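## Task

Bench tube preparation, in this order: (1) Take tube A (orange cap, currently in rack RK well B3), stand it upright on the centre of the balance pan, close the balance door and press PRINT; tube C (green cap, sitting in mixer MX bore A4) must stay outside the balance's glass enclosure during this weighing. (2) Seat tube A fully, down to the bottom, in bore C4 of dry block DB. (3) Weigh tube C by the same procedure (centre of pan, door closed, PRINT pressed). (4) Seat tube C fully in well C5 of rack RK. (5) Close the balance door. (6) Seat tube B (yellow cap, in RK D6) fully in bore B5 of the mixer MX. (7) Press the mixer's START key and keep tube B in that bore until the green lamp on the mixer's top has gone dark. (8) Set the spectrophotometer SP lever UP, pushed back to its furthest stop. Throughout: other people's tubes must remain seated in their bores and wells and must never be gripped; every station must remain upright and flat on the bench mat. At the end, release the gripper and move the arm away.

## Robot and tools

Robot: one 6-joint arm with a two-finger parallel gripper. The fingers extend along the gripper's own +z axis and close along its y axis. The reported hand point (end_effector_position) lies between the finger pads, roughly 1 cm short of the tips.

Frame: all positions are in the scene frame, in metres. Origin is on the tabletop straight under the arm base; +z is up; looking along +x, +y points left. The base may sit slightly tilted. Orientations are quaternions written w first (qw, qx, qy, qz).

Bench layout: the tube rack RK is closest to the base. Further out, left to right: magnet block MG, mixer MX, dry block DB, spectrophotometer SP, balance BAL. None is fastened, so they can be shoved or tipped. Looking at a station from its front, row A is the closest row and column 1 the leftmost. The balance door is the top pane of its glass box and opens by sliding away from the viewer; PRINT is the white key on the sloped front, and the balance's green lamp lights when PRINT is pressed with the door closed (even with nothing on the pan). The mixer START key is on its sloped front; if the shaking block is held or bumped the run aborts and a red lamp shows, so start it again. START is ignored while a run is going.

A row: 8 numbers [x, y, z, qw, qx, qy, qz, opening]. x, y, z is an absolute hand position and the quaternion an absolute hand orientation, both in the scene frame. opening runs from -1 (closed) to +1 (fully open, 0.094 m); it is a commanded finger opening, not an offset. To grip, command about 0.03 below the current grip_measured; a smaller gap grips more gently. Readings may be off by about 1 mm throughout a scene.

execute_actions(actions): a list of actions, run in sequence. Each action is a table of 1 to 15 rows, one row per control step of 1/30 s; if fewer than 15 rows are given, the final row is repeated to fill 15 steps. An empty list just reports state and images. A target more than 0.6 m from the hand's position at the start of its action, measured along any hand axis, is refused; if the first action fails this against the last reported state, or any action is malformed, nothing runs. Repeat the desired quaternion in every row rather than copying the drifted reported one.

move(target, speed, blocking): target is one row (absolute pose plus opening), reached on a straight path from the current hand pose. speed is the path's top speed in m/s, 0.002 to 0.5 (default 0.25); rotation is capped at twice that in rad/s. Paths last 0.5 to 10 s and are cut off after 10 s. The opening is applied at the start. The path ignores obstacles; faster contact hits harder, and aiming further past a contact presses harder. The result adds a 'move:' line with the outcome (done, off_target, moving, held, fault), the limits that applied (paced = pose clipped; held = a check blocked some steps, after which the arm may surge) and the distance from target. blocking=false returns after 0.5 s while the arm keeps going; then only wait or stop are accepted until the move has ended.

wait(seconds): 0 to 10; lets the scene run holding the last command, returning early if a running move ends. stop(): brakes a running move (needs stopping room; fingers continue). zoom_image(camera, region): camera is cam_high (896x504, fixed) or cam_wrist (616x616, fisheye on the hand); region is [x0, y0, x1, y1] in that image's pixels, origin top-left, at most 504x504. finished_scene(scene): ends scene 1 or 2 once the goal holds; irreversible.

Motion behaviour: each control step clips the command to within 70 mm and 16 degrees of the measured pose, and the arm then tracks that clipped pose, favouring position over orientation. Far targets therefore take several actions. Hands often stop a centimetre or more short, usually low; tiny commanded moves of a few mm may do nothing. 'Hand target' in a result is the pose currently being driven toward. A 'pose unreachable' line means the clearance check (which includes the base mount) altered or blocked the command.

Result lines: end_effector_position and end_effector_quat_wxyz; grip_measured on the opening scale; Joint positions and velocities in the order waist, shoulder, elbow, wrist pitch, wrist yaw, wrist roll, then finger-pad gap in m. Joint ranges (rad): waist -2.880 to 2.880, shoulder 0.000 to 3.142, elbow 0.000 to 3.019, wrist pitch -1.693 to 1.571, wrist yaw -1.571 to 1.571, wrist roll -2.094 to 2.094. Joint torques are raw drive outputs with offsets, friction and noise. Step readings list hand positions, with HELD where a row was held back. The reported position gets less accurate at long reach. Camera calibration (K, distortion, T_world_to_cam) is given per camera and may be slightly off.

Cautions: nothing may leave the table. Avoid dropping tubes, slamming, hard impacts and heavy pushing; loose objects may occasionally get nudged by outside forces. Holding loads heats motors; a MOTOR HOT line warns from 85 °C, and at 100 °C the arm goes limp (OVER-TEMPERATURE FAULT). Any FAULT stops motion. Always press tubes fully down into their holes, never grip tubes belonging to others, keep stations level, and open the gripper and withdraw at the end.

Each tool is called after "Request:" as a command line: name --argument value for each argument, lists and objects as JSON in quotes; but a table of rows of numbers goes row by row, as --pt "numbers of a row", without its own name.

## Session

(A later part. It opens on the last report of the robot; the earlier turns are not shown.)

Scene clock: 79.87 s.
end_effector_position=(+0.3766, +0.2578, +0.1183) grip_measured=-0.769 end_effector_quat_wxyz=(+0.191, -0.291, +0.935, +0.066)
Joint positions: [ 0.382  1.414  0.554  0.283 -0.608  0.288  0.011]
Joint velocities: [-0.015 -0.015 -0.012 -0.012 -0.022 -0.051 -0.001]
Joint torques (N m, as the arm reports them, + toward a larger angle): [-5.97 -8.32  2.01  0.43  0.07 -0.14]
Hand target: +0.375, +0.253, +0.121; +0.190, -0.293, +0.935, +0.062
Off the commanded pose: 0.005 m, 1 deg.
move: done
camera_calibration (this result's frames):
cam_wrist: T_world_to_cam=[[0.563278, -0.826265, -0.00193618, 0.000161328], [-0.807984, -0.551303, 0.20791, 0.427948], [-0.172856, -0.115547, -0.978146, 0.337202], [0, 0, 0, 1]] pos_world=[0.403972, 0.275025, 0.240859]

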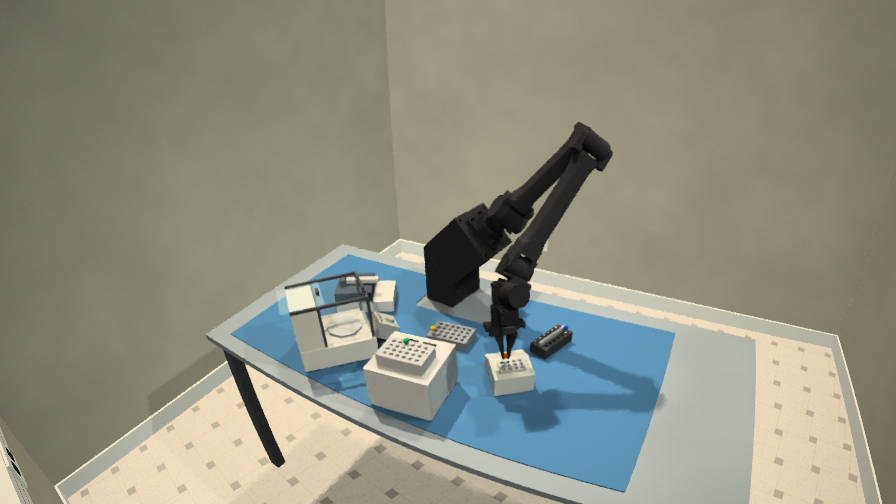

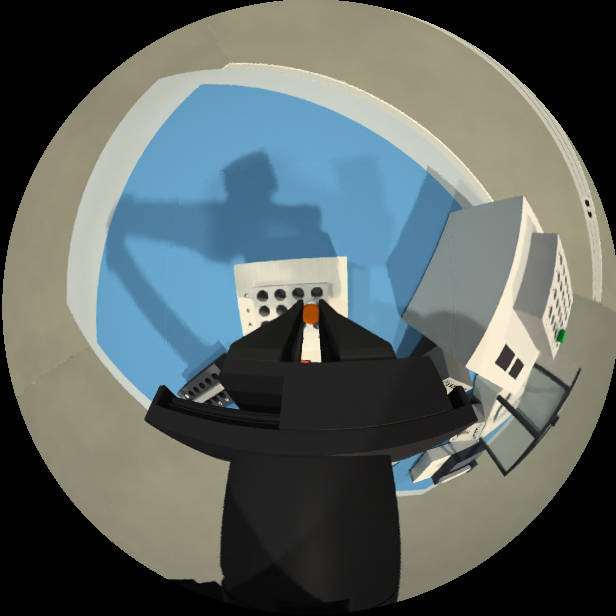

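Request:
move --target '[0.387,0.2575,0.120,0.203,-0.293,0.932,0.062,-0.785]' --speed 0.02

Request:
zoom_image --camera "cam_wrist" --region '[230,190,410,370]'

Scene clock: 81.00 s.
end_effector_position=(+0.3778, +0.2567, +0.1185) grip_measured=-0.769 end_effector_quat_wxyz=(+0.194, -0.290, +0.935, +0.063)
Joint positions: [ 0.382  1.414  0.554  0.283 -0.6    0.288  0.011]
Joint velocities: [-0.005 -0.005  0.017  0.002  0.007  0.007  0.   ]
Joint torques (N m, as the arm reports them, + toward a larger angle): [-5.95 -6.58  3.6   1.78  0.24 -0.03]
Hand target: +0.387, +0.257, +0.120; +0.203, -0.293, +0.932, +0.062
Off the commanded pose: 0.009 m, 1 deg.
move: done
camera_calibration (this result's frames):
cam_wrist: T_world_to_cam=[[0.560383, -0.828215, 0.00560904, -0.000670536], [-0.811223, -0.547496, 0.205344, 0.428854], [-0.166998, -0.119621, -0.978674, 0.336426], [0, 0, 0, 1]] pos_world=[0.404455, 0.274484, 0.241192]

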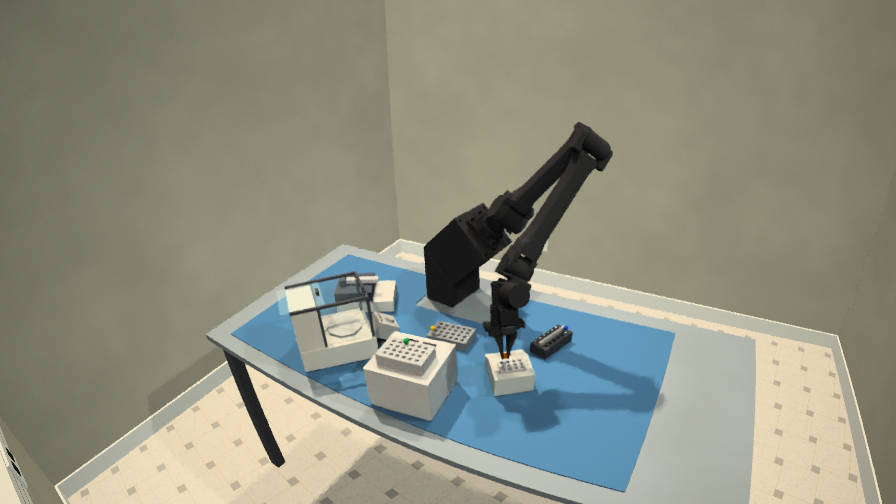

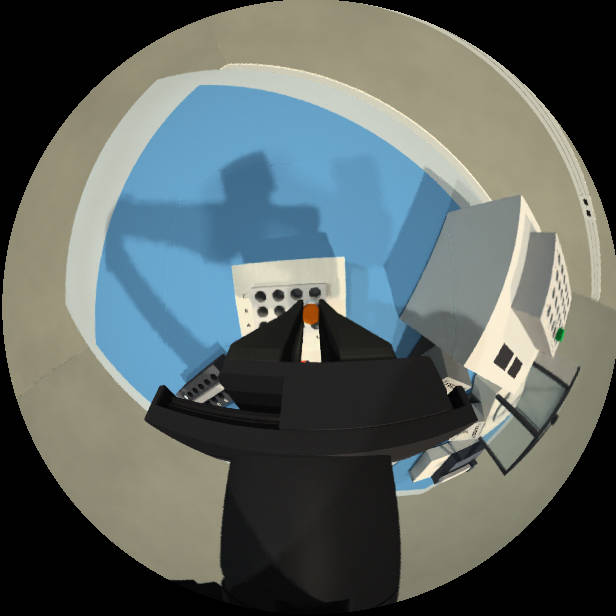

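Region (230, 190, 410, 370) of cam_wrist's 616x616 image, scaled by 2.800, with more detail than that image has.

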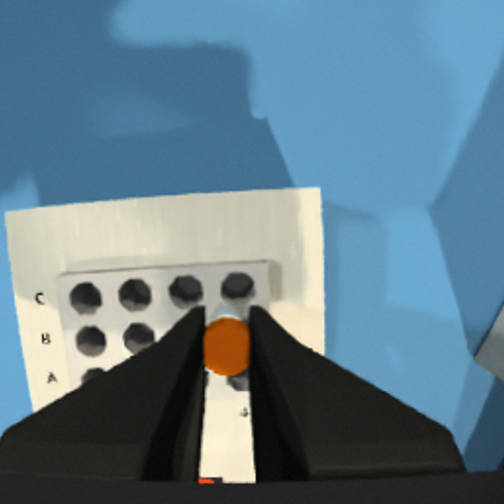

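Request:
move --target '[0.3935,0.2585,0.1225,0.218,-0.292,0.929,0.063,-0.785]' --speed 0.02

Request:
zoom_image --camera "cam_wrist" --region '[230,190,410,370]'

Scene clock: 82.73 s.
end_effector_position=(+0.3849, +0.2594, +0.1223) grip_measured=-0.769 end_effector_quat_wxyz=(+0.211, -0.297, +0.929, +0.063)
Joint positions: [ 0.377  1.417  0.554  0.32  -0.589  0.288  0.011]
Joint velocities: [-0.015  0.005 -0.012 -0.012  0.022 -0.081  0.001]
Joint torques (N m, as the arm reports them, + toward a larger angle): [-5.97 -6.32  3.55  1.84  0.26  0.12]
Hand target: +0.393, +0.258, +0.123; +0.218, -0.292, +0.929, +0.063
Off the commanded pose: 0.009 m, 1 deg.
move: done
camera_calibration (this result's frames):
cam_wrist: T_world_to_cam=[[0.571326, -0.82053, 0.0178053, -0.0101968], [-0.81012, -0.560337, 0.172416, 0.442247], [-0.131495, -0.11293, -0.984863, 0.326991], [0, 0, 0, 1]] pos_world=[0.407097, 0.276368, 0.245972]

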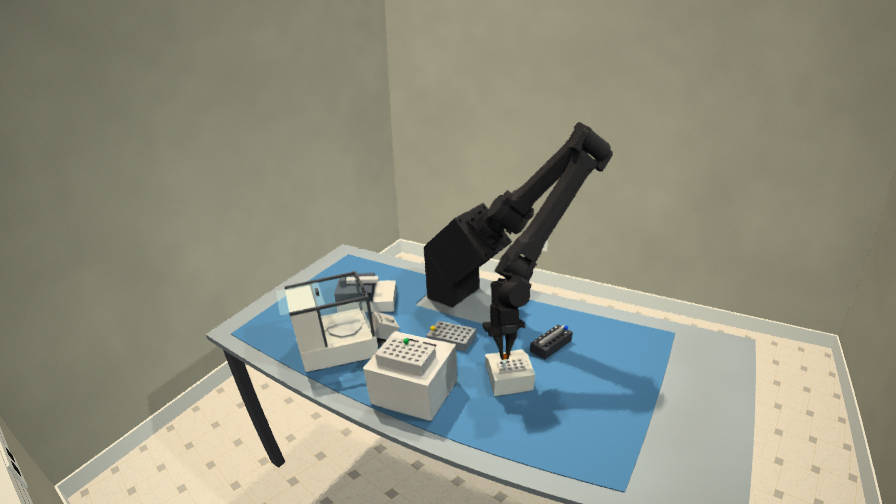

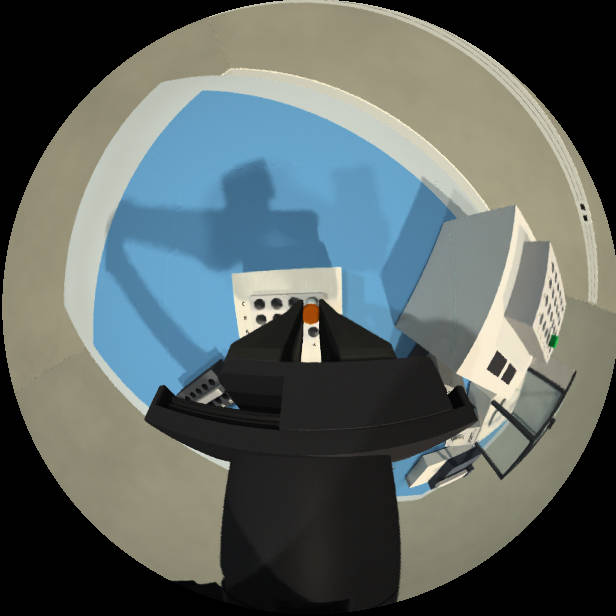

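Region (230, 190, 410, 370) of cam_wrist's 616x616 image, scaled by 2.800, with more detail than that image has.

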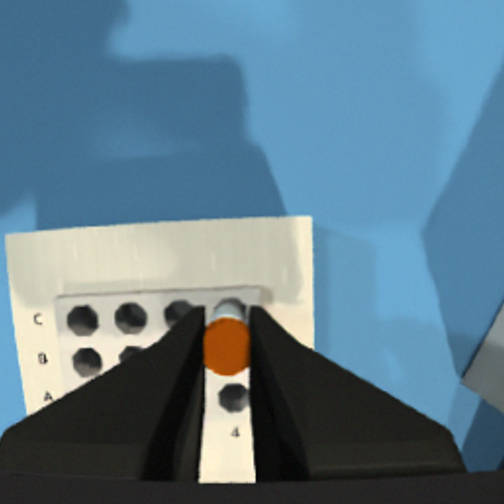

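Request:
move --target '[0.387,0.2545,0.108,0.203,-0.293,0.932,0.061,-0.785]' --speed 0.02

Request:
zoom_image --camera "cam_wrist" --region '[230,190,410,370]'

Scene clock: 83.93 s.
end_effector_position=(+0.3859, +0.2554, +0.1179) grip_measured=-0.769 end_effector_quat_wxyz=(+0.210, -0.295, +0.930, +0.061)
Joint positions: [ 0.377  1.436  0.554  0.335 -0.586  0.288  0.011]
Joint velocities: [-0.005 -0.005 -0.002 -0.002 -0.022  0.081 -0.001]
Joint torques (N m, as the arm reports them, + toward a larger angle): [-4.3  -4.91  3.47  1.52  0.3   0.07]
Hand target: +0.387, +0.254, +0.108; +0.203, -0.293, +0.932, +0.061
Off the commanded pose: 0.010 m, 1 deg.
move: done
camera_calibration (this result's frames):
cam_wrist: T_world_to_cam=[[0.568346, -0.822545, 0.0200417, -0.0125609], [-0.812016, -0.55681, 0.174909, 0.441087], [-0.132711, -0.115683, -0.984381, 0.323429], [0, 0, 0, 1]] pos_world=[0.408231, 0.272685, 0.241479]

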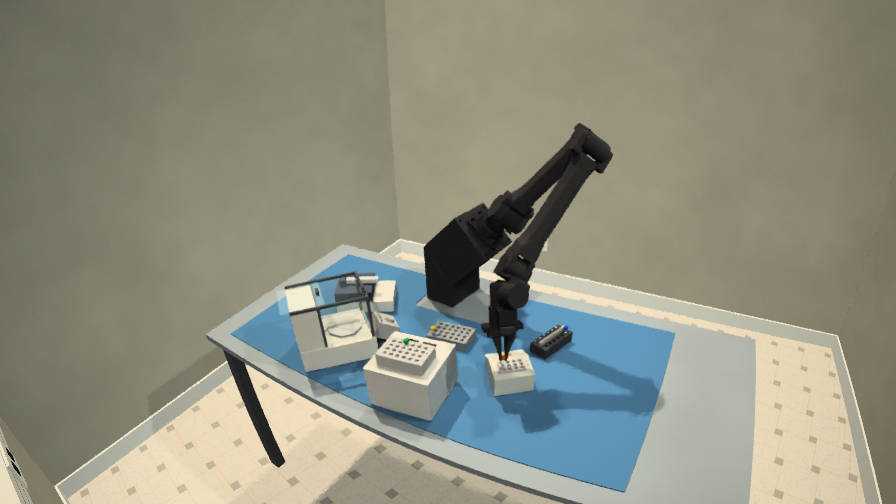

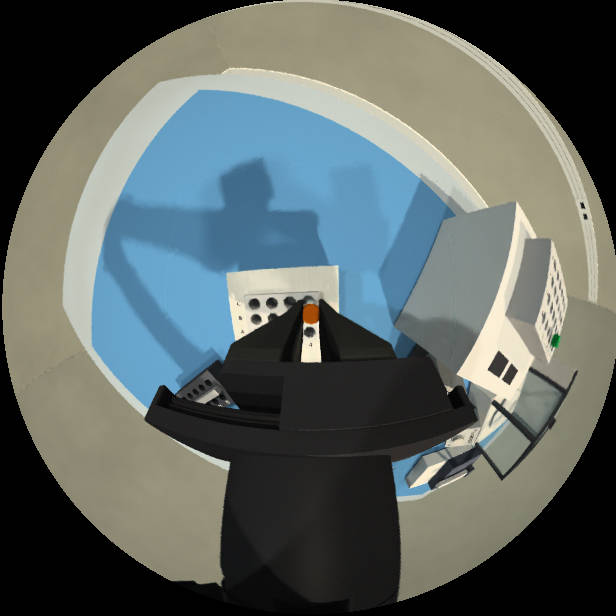

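Region (230, 190, 410, 370) of cam_wrist's 616x616 image, scaled by 2.800, with more detail than that image has.

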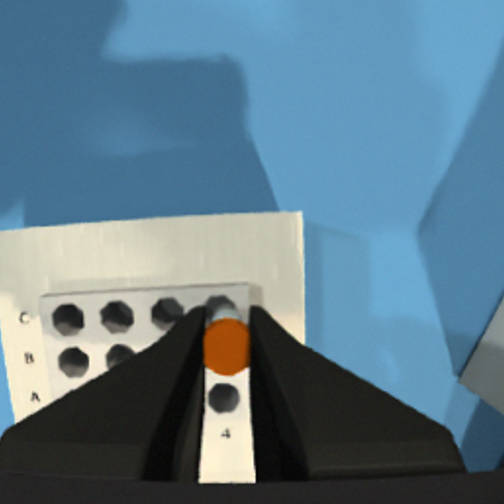

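Now waist + moves left/down.

Request:
move --target '[0.385,0.260,0.105,0.203,-0.293,0.932,0.063,-0.785]' --speed 0.015

Request:
zoom_image --camera "cam_wrist" --region '[230,190,410,370]'

Scene clock: 85.23 s.
end_effector_position=(+0.3871, +0.2556, +0.1179) grip_measured=-0.769 end_effector_quat_wxyz=(+0.214, -0.295, +0.929, +0.058)
Joint positions: [ 0.38   1.435  0.554  0.339 -0.574  0.29   0.011]
Joint velocities: [-0.005 -0.015  0.007 -0.012  0.007 -0.007 -0.001]
Joint torques (N m, as the arm reports them, + toward a larger angle): [-3.16 -5.21  3.56  1.54  0.24  0.17]
Hand target: +0.384, +0.260, +0.105; +0.203, -0.293, +0.932, +0.063
Off the commanded pose: 0.014 m, 1 deg.
move: off_target
camera_calibration (this result's frames):
cam_wrist: T_world_to_cam=[[0.566062, -0.823869, 0.0285215, -0.0128517], [-0.815012, -0.554109, 0.169467, 0.443332], [-0.123815, -0.119174, -0.985123, 0.321142], [0, 0, 0, 1]] pos_world=[0.408358, 0.273338, 0.241601]

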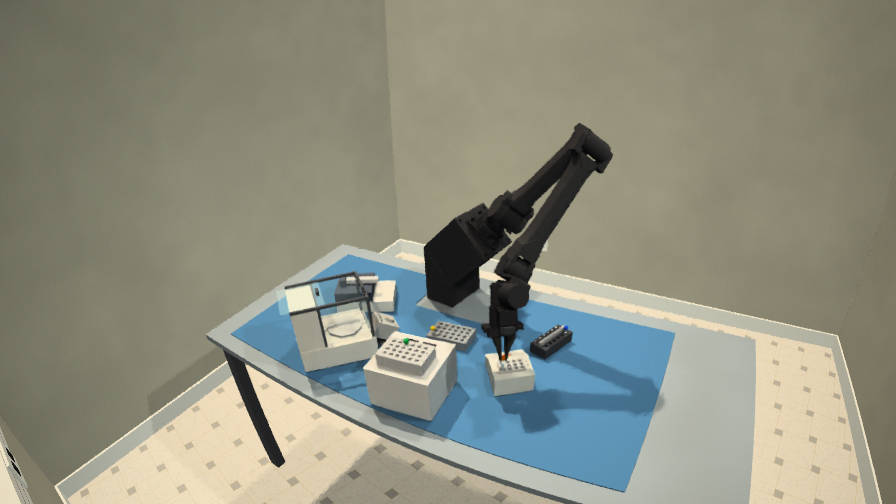

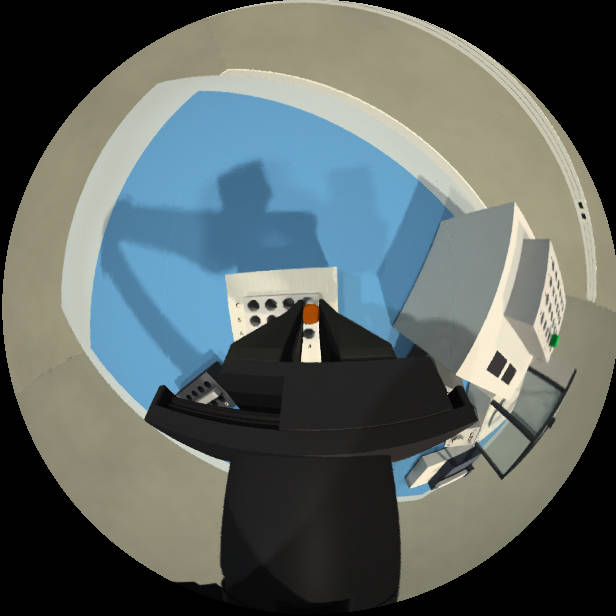

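Region (230, 190, 410, 370) of cam_wrist's 616x616 image, scaled by 2.800, with more detail than that image has.

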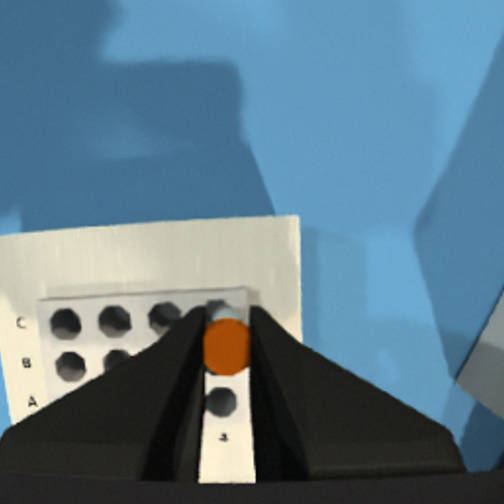

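Request:
move --target '[0.3805,0.2645,0.108,0.198,-0.293,0.932,0.083,-0.785]' --speed 0.015

Request:
zoom_image --camera "cam_wrist" --region '[230,190,410,370]'

Scene clock: 87.63 s.
end_effector_position=(+0.3839, +0.2579, +0.1155) grip_measured=-0.769 end_effector_quat_wxyz=(+0.206, -0.294, +0.931, +0.072)
Joint positions: [ 0.38   1.445  0.554  0.351 -0.604  0.302  0.011]
Joint velocities: [ 0.024 -0.015 -0.002  0.002  0.007 -0.022 -0.001]
Joint torques (N m, as the arm reports them, + toward a larger angle): [-3.7  -6.48  2.96  1.77 -0.17  0.19]
Hand target: +0.380, +0.264, +0.108; +0.198, -0.293, +0.932, +0.083
Off the commanded pose: 0.011 m, 2 deg.
move: off_target
camera_calibration (this result's frames):
cam_wrist: T_world_to_cam=[[0.569311, -0.822116, -0.00313536, -0.00709342], [-0.808883, -0.560821, 0.1766, 0.440923], [-0.146944, -0.0980043, -0.984278, 0.32196], [0, 0, 0, 1]] pos_world=[0.408004, 0.273001, 0.239009]

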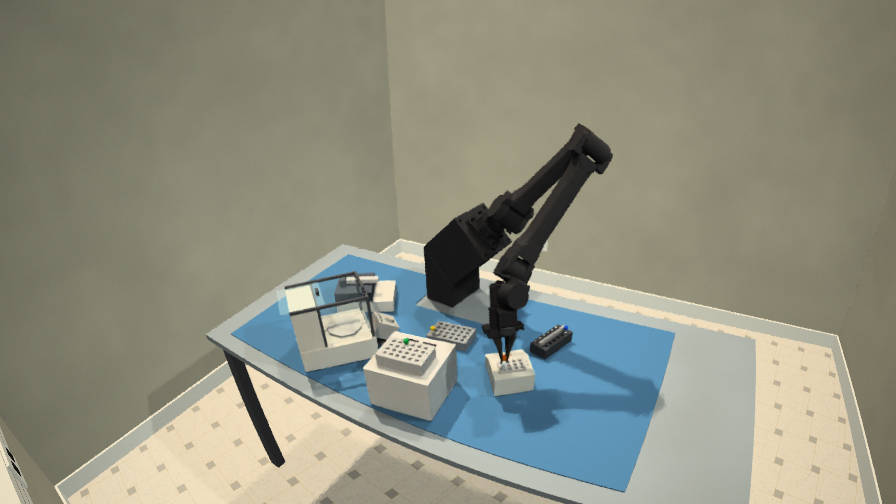

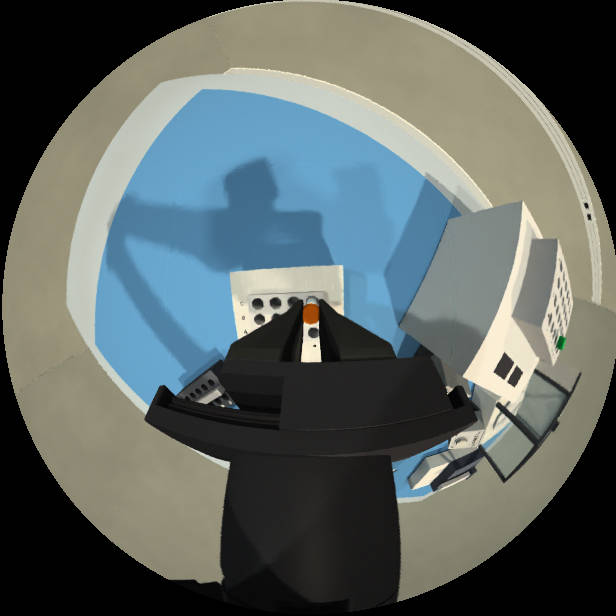

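Region (230, 190, 410, 370) of cam_wrist's 616x616 image, scaled by 2.800, with more detail than that image has.

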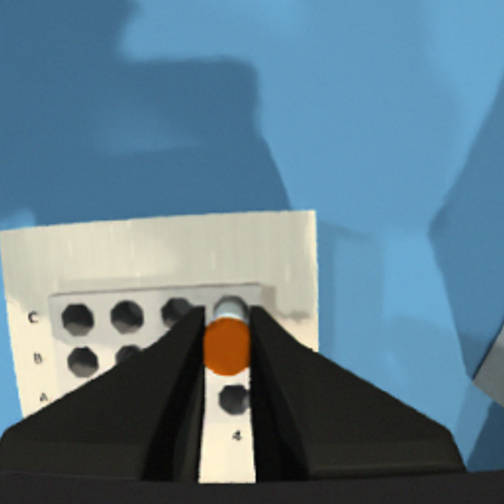

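In the hole.

Request:
move --target '[0.384,0.261,0.092,0.2,-0.293,0.932,0.07,-0.785]' --speed 0.02

Request:
move --target '[0.384,0.260,0.072,0.2,-0.293,0.932,0.068,-0.785]' --speed 0.02

Scene clock: 89.20 s.
end_effector_position=(+0.3846, +0.2576, +0.0988) grip_measured=-0.769 end_effector_quat_wxyz=(+0.204, -0.296, +0.931, +0.066)
Joint positions: [ 0.411  1.492  0.565  0.387 -0.571  0.308  0.011]
Joint velocities: [ 0.015  0.015 -0.007 -0.002  0.037  0.022  0.   ]
Joint torques (N m, as the arm reports them, + toward a larger angle): [-4.09 -6.89  2.73  1.61  0.22  0.17]
Hand target: +0.384, +0.261, +0.092; +0.200, -0.293, +0.932, +0.070
Off the commanded pose: 0.008 m, 1 deg.
move: done
camera_calibration (this result's frames):
cam_wrist: T_world_to_cam=[[0.57107, -0.820854, 0.00876427, -0.00992947], [-0.807931, -0.560124, 0.183054, 0.443082], [-0.145352, -0.111618, -0.983064, 0.308341], [0, 0, 0, 1]] pos_world=[0.408468, 0.274447, 0.222098]

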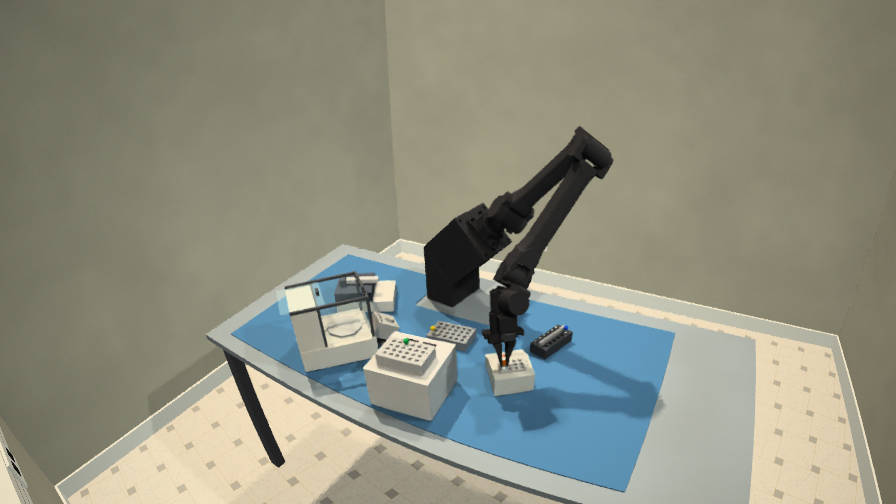

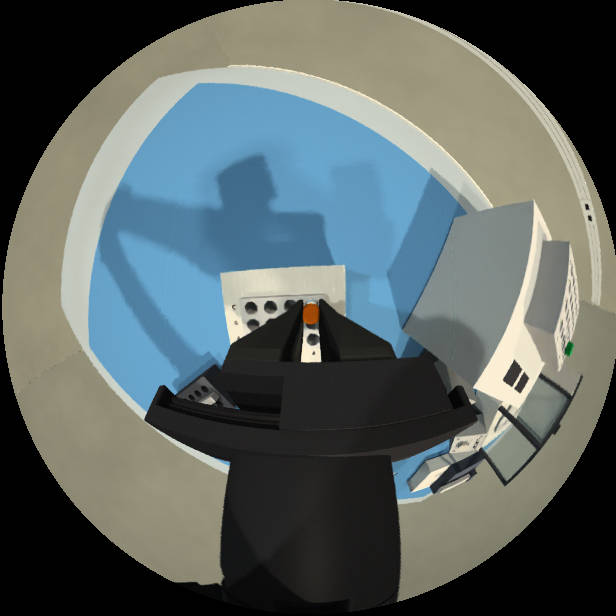

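Scene clock: 90.77 s.
end_effector_position=(+0.3864, +0.2586, +0.0883) grip_measured=-0.769 end_effector_quat_wxyz=(+0.210, -0.296, +0.929, +0.067)
Joint positions: [ 0.43   1.529  0.569  0.439 -0.55   0.325  0.011]
Joint velocities: [-0.015 -0.005 -0.007  0.022 -0.022 -0.007 -0.   ]
Joint torques (N m, as the arm reports them, + toward a larger angle): [-3.32 -4.97  2.75  1.93  0.54  0.16]
Hand target: +0.383, +0.260, +0.072; +0.200, -0.293, +0.933, +0.068
Off the commanded pose: 0.017 m, 1 deg.
move: off_target
camera_calibration (this result's frames):
cam_wrist: T_world_to_cam=[[0.571524, -0.820525, 0.00997467, -0.0104124], [-0.809375, -0.561672, 0.17157, 0.448983], [-0.135175, -0.106129, -0.985121, 0.293282], [0, 0, 0, 1]] pos_world=[0.408991, 0.274764, 0.211991]

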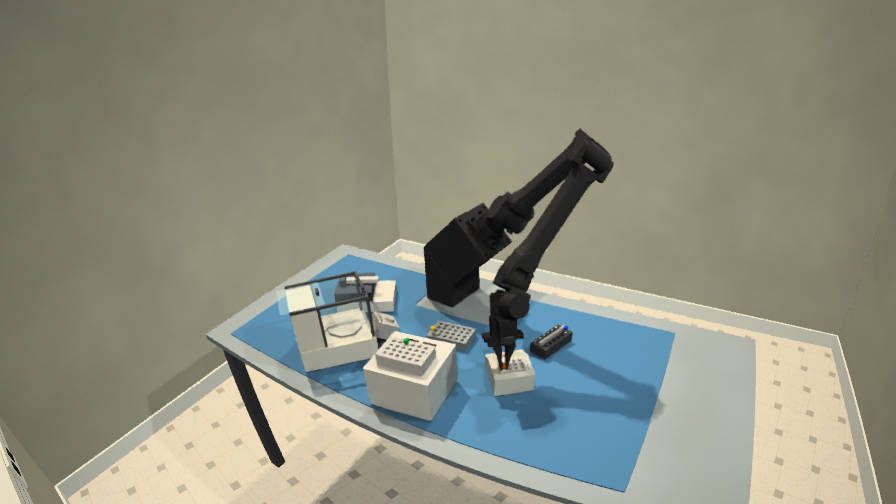

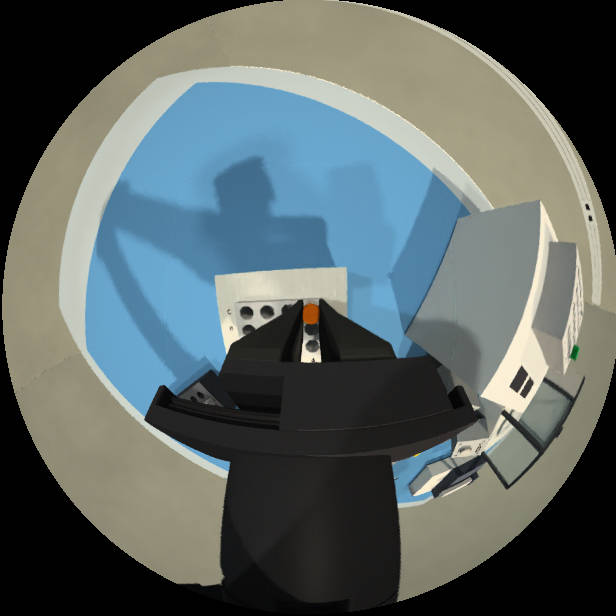

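Request:
execute_actions --actions '[[[0.385,0.259,0.082,0.205,-0.293,0.931,0.068,-0.785],[0.385,0.259,0.082,0.205,-0.293,0.931,0.068,-0.785],[0.385,0.259,0.082,0.205,-0.293,0.931,0.068,-0.785],[0.385,0.259,0.082,0.205,-0.293,0.931,0.068,-0.74],[0.385,0.259,0.082,0.205,-0.293,0.931,0.068,-0.7],[0.385,0.259,0.082,0.205,-0.293,0.931,0.068,-0.6],[0.385,0.259,0.082,0.205,-0.293,0.931,0.068,-0.4]]]'

Request:
move --target '[0.39,0.258,0.14,0.205,-0.293,0.931,0.068,-0.4]' --speed 0.1

Request:
move --target '[0.39,0.22,0.27,0.2,-0.2,0.958,0.04,-0.4]'

Request:
move --target '[0.45,0.05,0.26,0.189,-0.0855,0.978,0.0166,-0.4]'

Scene clock: 91.70 s.
end_effector_position=(+0.3860, +0.2583, +0.0879) grip_measured=-0.403 end_effector_quat_wxyz=(+0.209, -0.296, +0.930, +0.067)
Joint positions: [ 0.43   1.53   0.569  0.439 -0.55   0.325  0.028]
Joint velocities: [-0.005  0.005 -0.022  0.012  0.022  0.066 -0.   ]
Joint torques (N m, as the arm reports them, + toward a larger angle): [-4.76 -6.85  2.19  1.3   0.26  0.11]
Hand target: +0.385, +0.259, +0.082; +0.205, -0.293, +0.931, +0.068
Off the commanded pose: 0.006 m, 1 deg.
Step readings (end_effector_position):
0: (+0.3864, +0.2586, +0.0883)
1: (+0.3862, +0.2585, +0.0883)
2: (+0.3860, +0.2585, +0.0883)
4: (+0.3860, +0.2585, +0.0883)
8: (+0.3860, +0.2583, +0.0879)
15: end_effector_position above
camera_calibration (this result's frames):
cam_wrist: T_world_to_cam=[[0.570918, -0.82095, 0.00965972, -0.0100967], [-0.809607, -0.560997, 0.17268, 0.448423], [-0.136343, -0.106407, -0.984931, 0.293342], [0, 0, 0, 1]] pos_world=[0.408806, 0.274489, 0.211585]

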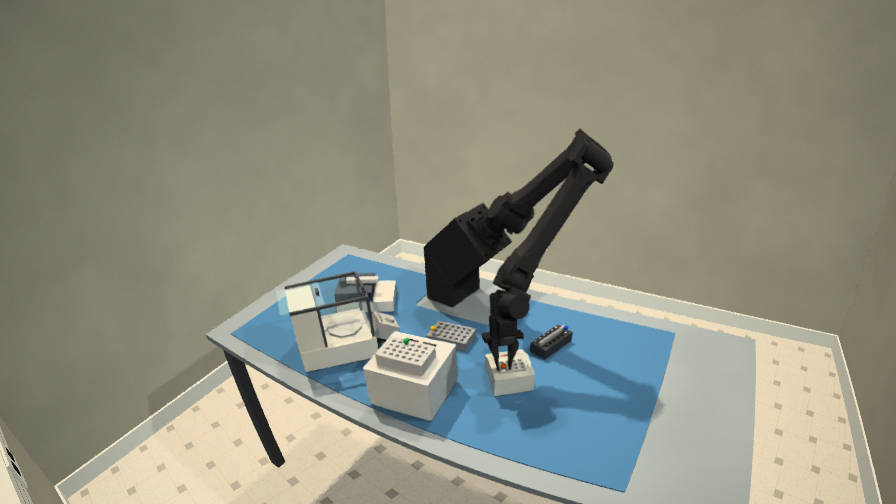

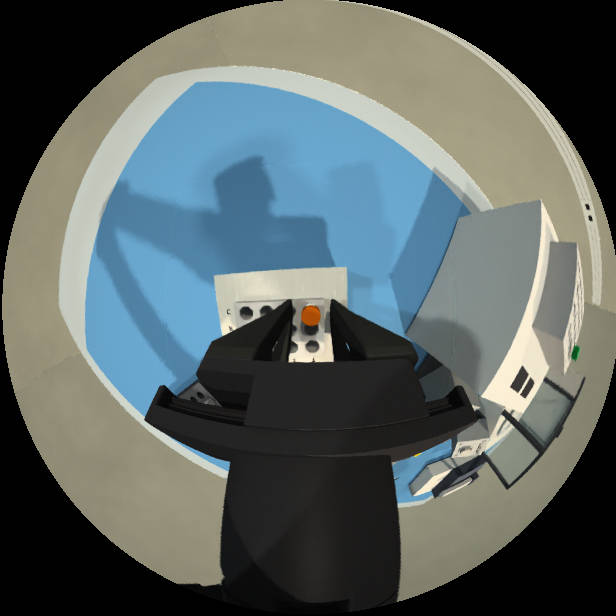

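Scene clock: 92.53 s.
end_effector_position=(+0.3906, +0.2599, +0.1405) grip_measured=-0.403 end_effector_quat_wxyz=(+0.207, -0.289, +0.932, +0.070)
Joint positions: [ 0.334  1.378  0.569  0.253 -0.638  0.282  0.028]
Joint velocities: [-0.005  0.005  0.007  0.007 -0.022  0.022  0.   ]
Joint torques (N m, as the arm reports them, + toward a larger angle): [-5.26 -7.09  3.17  0.58  0.08 -0.14]
Hand target: +0.390, +0.258, +0.141; +0.205, -0.294, +0.931, +0.067
Off the commanded pose: 0.002 m, 1 deg.
move: done
camera_calibration (this result's frames):
cam_wrist: T_world_to_cam=[[0.560512, -0.828145, -0.00138504, -0.00447246], [-0.815315, -0.55212, 0.17443, 0.443621], [-0.145218, -0.0966409, -0.984669, 0.346758], [0, 0, 0, 1]] pos_world=[0.414553, 0.274739, 0.264055]

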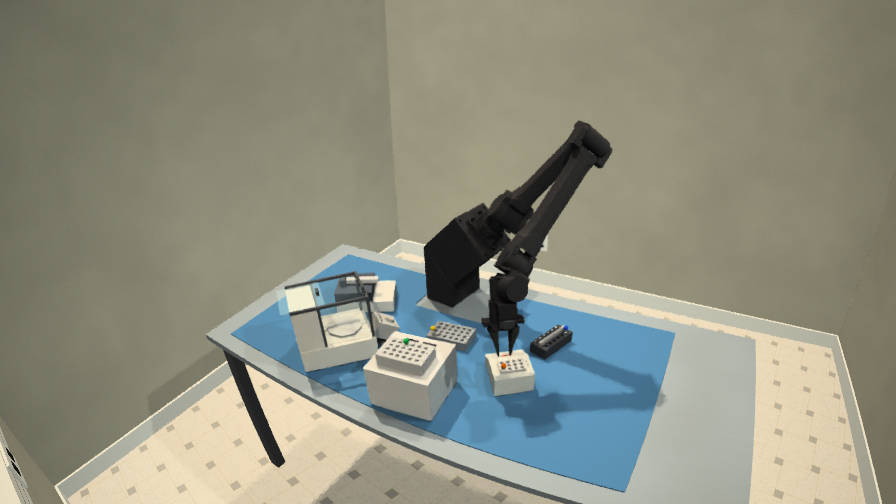

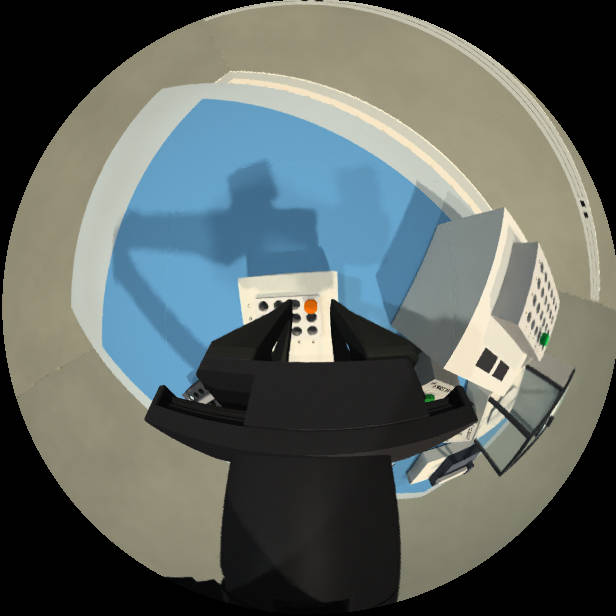

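Scene clock: 93.60 s.
end_effector_position=(+0.3801, +0.2071, +0.2638) grip_measured=-0.403 end_effector_quat_wxyz=(+0.194, -0.184, +0.963, +0.035)
Joint positions: [ 0.002  1.097  0.605 -0.34  -0.801  0.142  0.028]
Joint velocities: [ 0.005 -0.005 -0.002 -0.022 -0.007 -0.037  0.001]
Joint torques (N m, as the arm reports them, + toward a larger angle): [-3.87 -3.14  8.96  0.43  0.03 -0.15]
Hand target: +0.390, +0.218, +0.272; +0.200, -0.202, +0.958, +0.036
Off the commanded pose: 0.017 m, 2 deg.
move: off_target
camera_calibration (this result's frames):
cam_wrist: T_world_to_cam=[[0.360887, -0.932507, 0.0138081, 0.0513965], [-0.911168, -0.349395, 0.218392, 0.367255], [-0.198827, -0.0913963, -0.975763, 0.47856], [0, 0, 0, 1]] pos_world=[0.411234, 0.219983, 0.386046]

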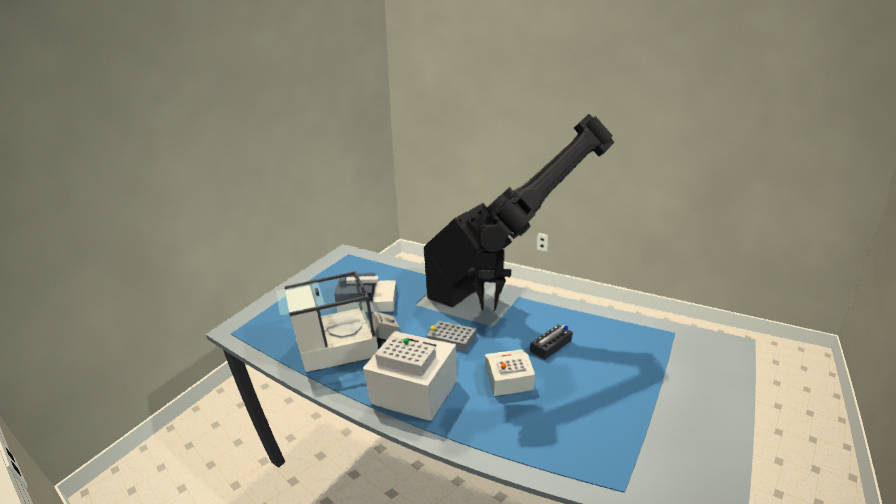

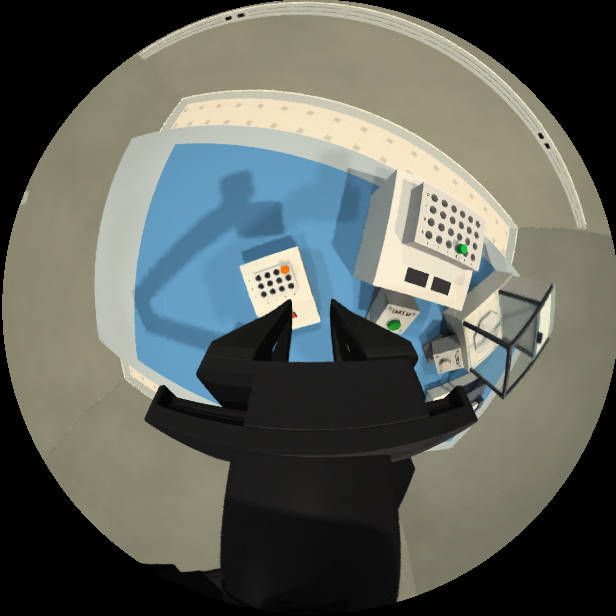

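Scene clock: 94.73 s.
end_effector_position=(+0.4351, +0.0411, +0.2511) grip_measured=-0.403 end_effector_quat_wxyz=(+0.175, -0.061, +0.983, +0.015)
Joint positions: [-0.283  1.571  0.724 -0.326 -0.877 -0.032  0.028]
Joint velocities: [-0.005  0.005 -0.007 -0.017  0.007 -0.081 -0.   ]
Joint torques (N m, as the arm reports them, + toward a larger angle): [-7.46 -4.9   8.23  1.57 -0.04 -0.16]
Hand target: +0.451, +0.046, +0.260; +0.188, -0.086, +0.978, +0.012
Off the commanded pose: 0.020 m, 3 deg.
move: off_target
camera_calibration (this result's frames):
cam_wrist: T_world_to_cam=[[0.11768, -0.993049, 0.00212323, -0.0119097], [-0.958908, -0.113078, 0.260209, 0.362728], [-0.25816, -0.0326575, -0.96555, 0.482699], [0, 0, 0, 1]] pos_world=[0.473839, 0.0449534, 0.37171]

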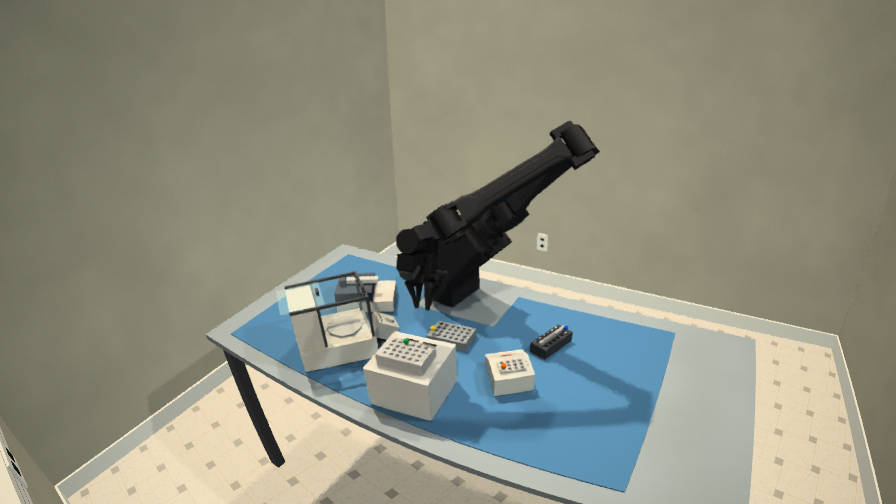

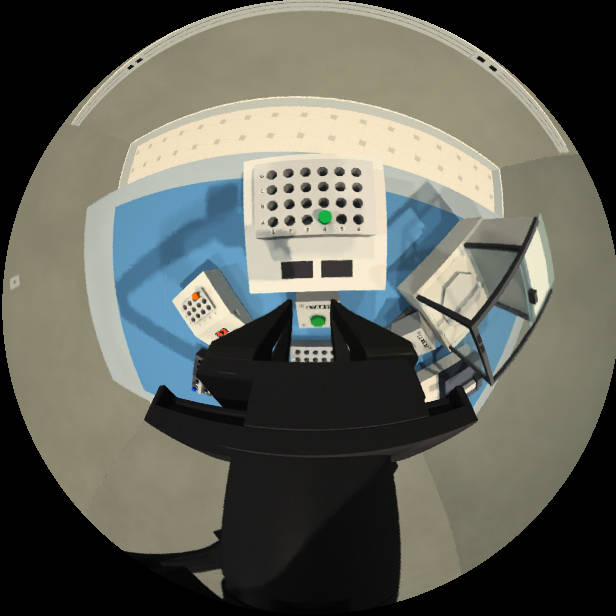

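Request:
move --target '[0.522,0.04,0.225,0.189,-0.0855,0.978,0.0166,-0.4]' --speed 0.12

Scene clock: 96.10 s.
end_effector_position=(+0.5080, +0.0351, +0.2261) grip_measured=-0.403 end_effector_quat_wxyz=(+0.185, -0.079, +0.979, +0.016)
Joint positions: [-0.22   1.746  0.889 -0.22  -0.857  0.043  0.028]
Joint velocities: [-0.005 -0.005  0.002  0.007 -0.051 -0.022 -0.001]
Joint torques (N m, as the arm reports them, + toward a larger angle): [-8.63 -6.35  7.85  1.59  0.17  0.23]
Hand target: +0.521, +0.041, +0.225; +0.189, -0.085, +0.978, +0.018
Off the commanded pose: 0.015 m, 1 deg.
move: off_target
camera_calibration (this result's frames):
cam_wrist: T_world_to_cam=[[0.152838, -0.988221, 0.00776077, -0.0456377], [-0.959288, -0.146466, 0.241484, 0.443989], [-0.237503, -0.0443526, -0.970374, 0.468257], [0, 0, 0, 1]] pos_world=[0.544101, 0.0406978, 0.347522]

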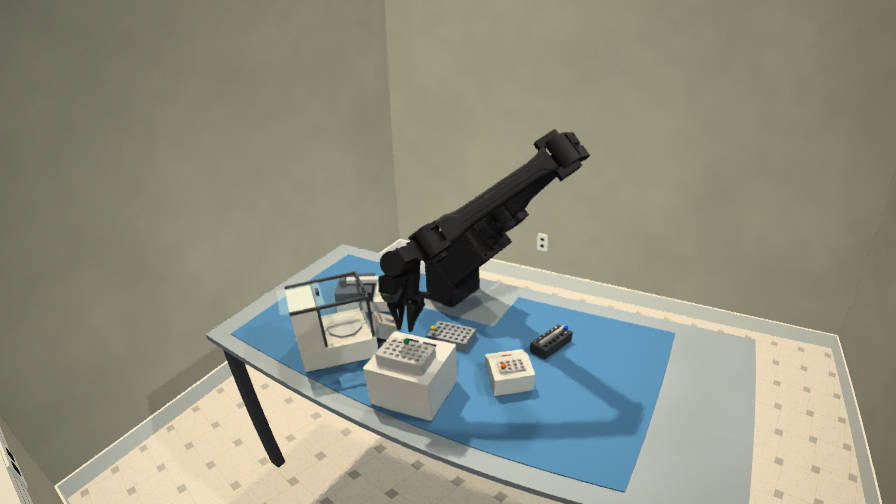

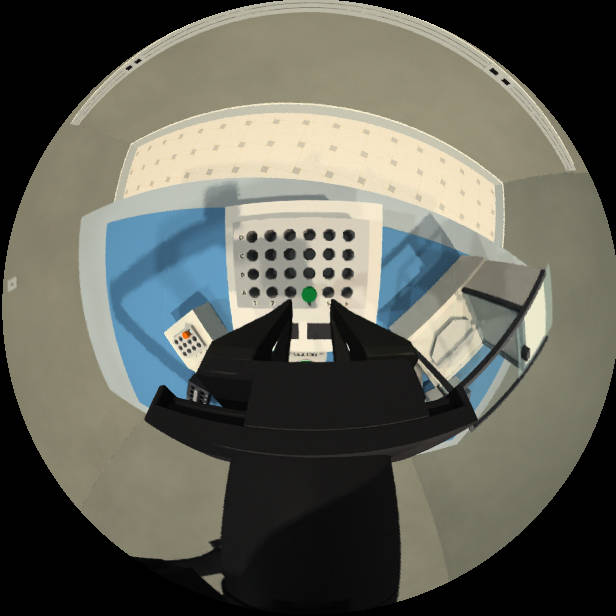

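Request:
move --target '[0.516,0.040,0.187,0.189,-0.0855,0.978,0.0166,-0.4]' --speed 0.04

Scene clock: 97.60 s.
end_effector_position=(+0.5203, +0.0408, +0.1981) grip_measured=-0.403 end_effector_quat_wxyz=(+0.197, -0.092, +0.976, +0.015)
Joint positions: [-0.163  1.794  0.884 -0.075 -0.826  0.116  0.028]
Joint velocities: [ 0.005 -0.005 -0.012  0.022 -0.007  0.037 -0.001]
Joint torques (N m, as the arm reports them, + toward a larger angle): [-9.79 -7.13  4.43  1.52  0.19  0.18]
Hand target: +0.516, +0.041, +0.187; +0.189, -0.085, +0.978, +0.018
Off the commanded pose: 0.012 m, 1 deg.
move: off_target
camera_calibration (this result's frames):
cam_wrist: T_world_to_cam=[[0.177599, -0.983946, 0.0175802, -0.0566672], [-0.96107, -0.169572, 0.218149, 0.469884], [-0.211666, -0.0556388, -0.975757, 0.432264], [0, 0, 0, 1]] pos_world=[0.553151, 0.0479724, 0.320276]

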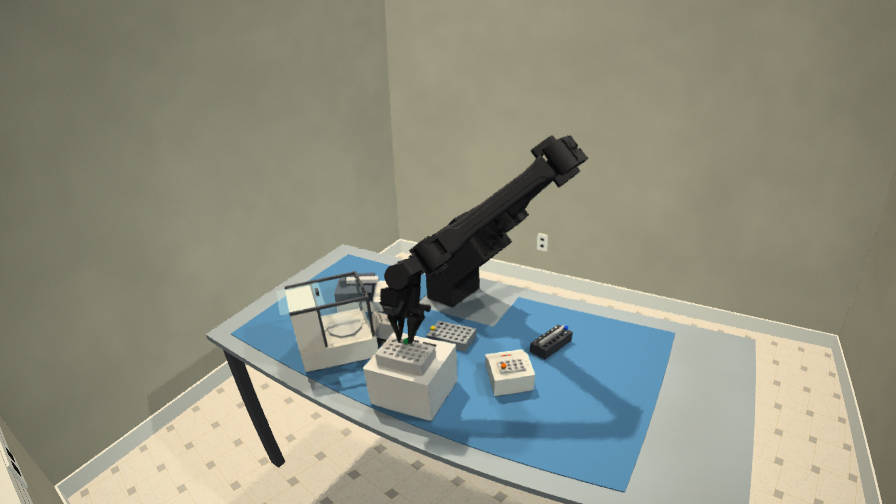

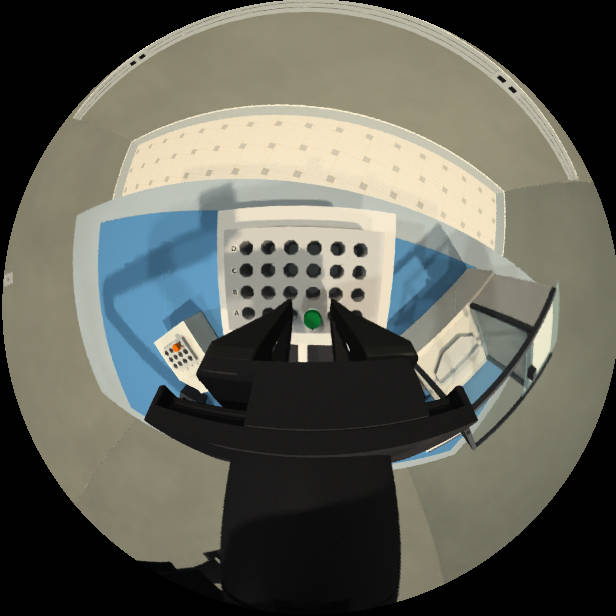

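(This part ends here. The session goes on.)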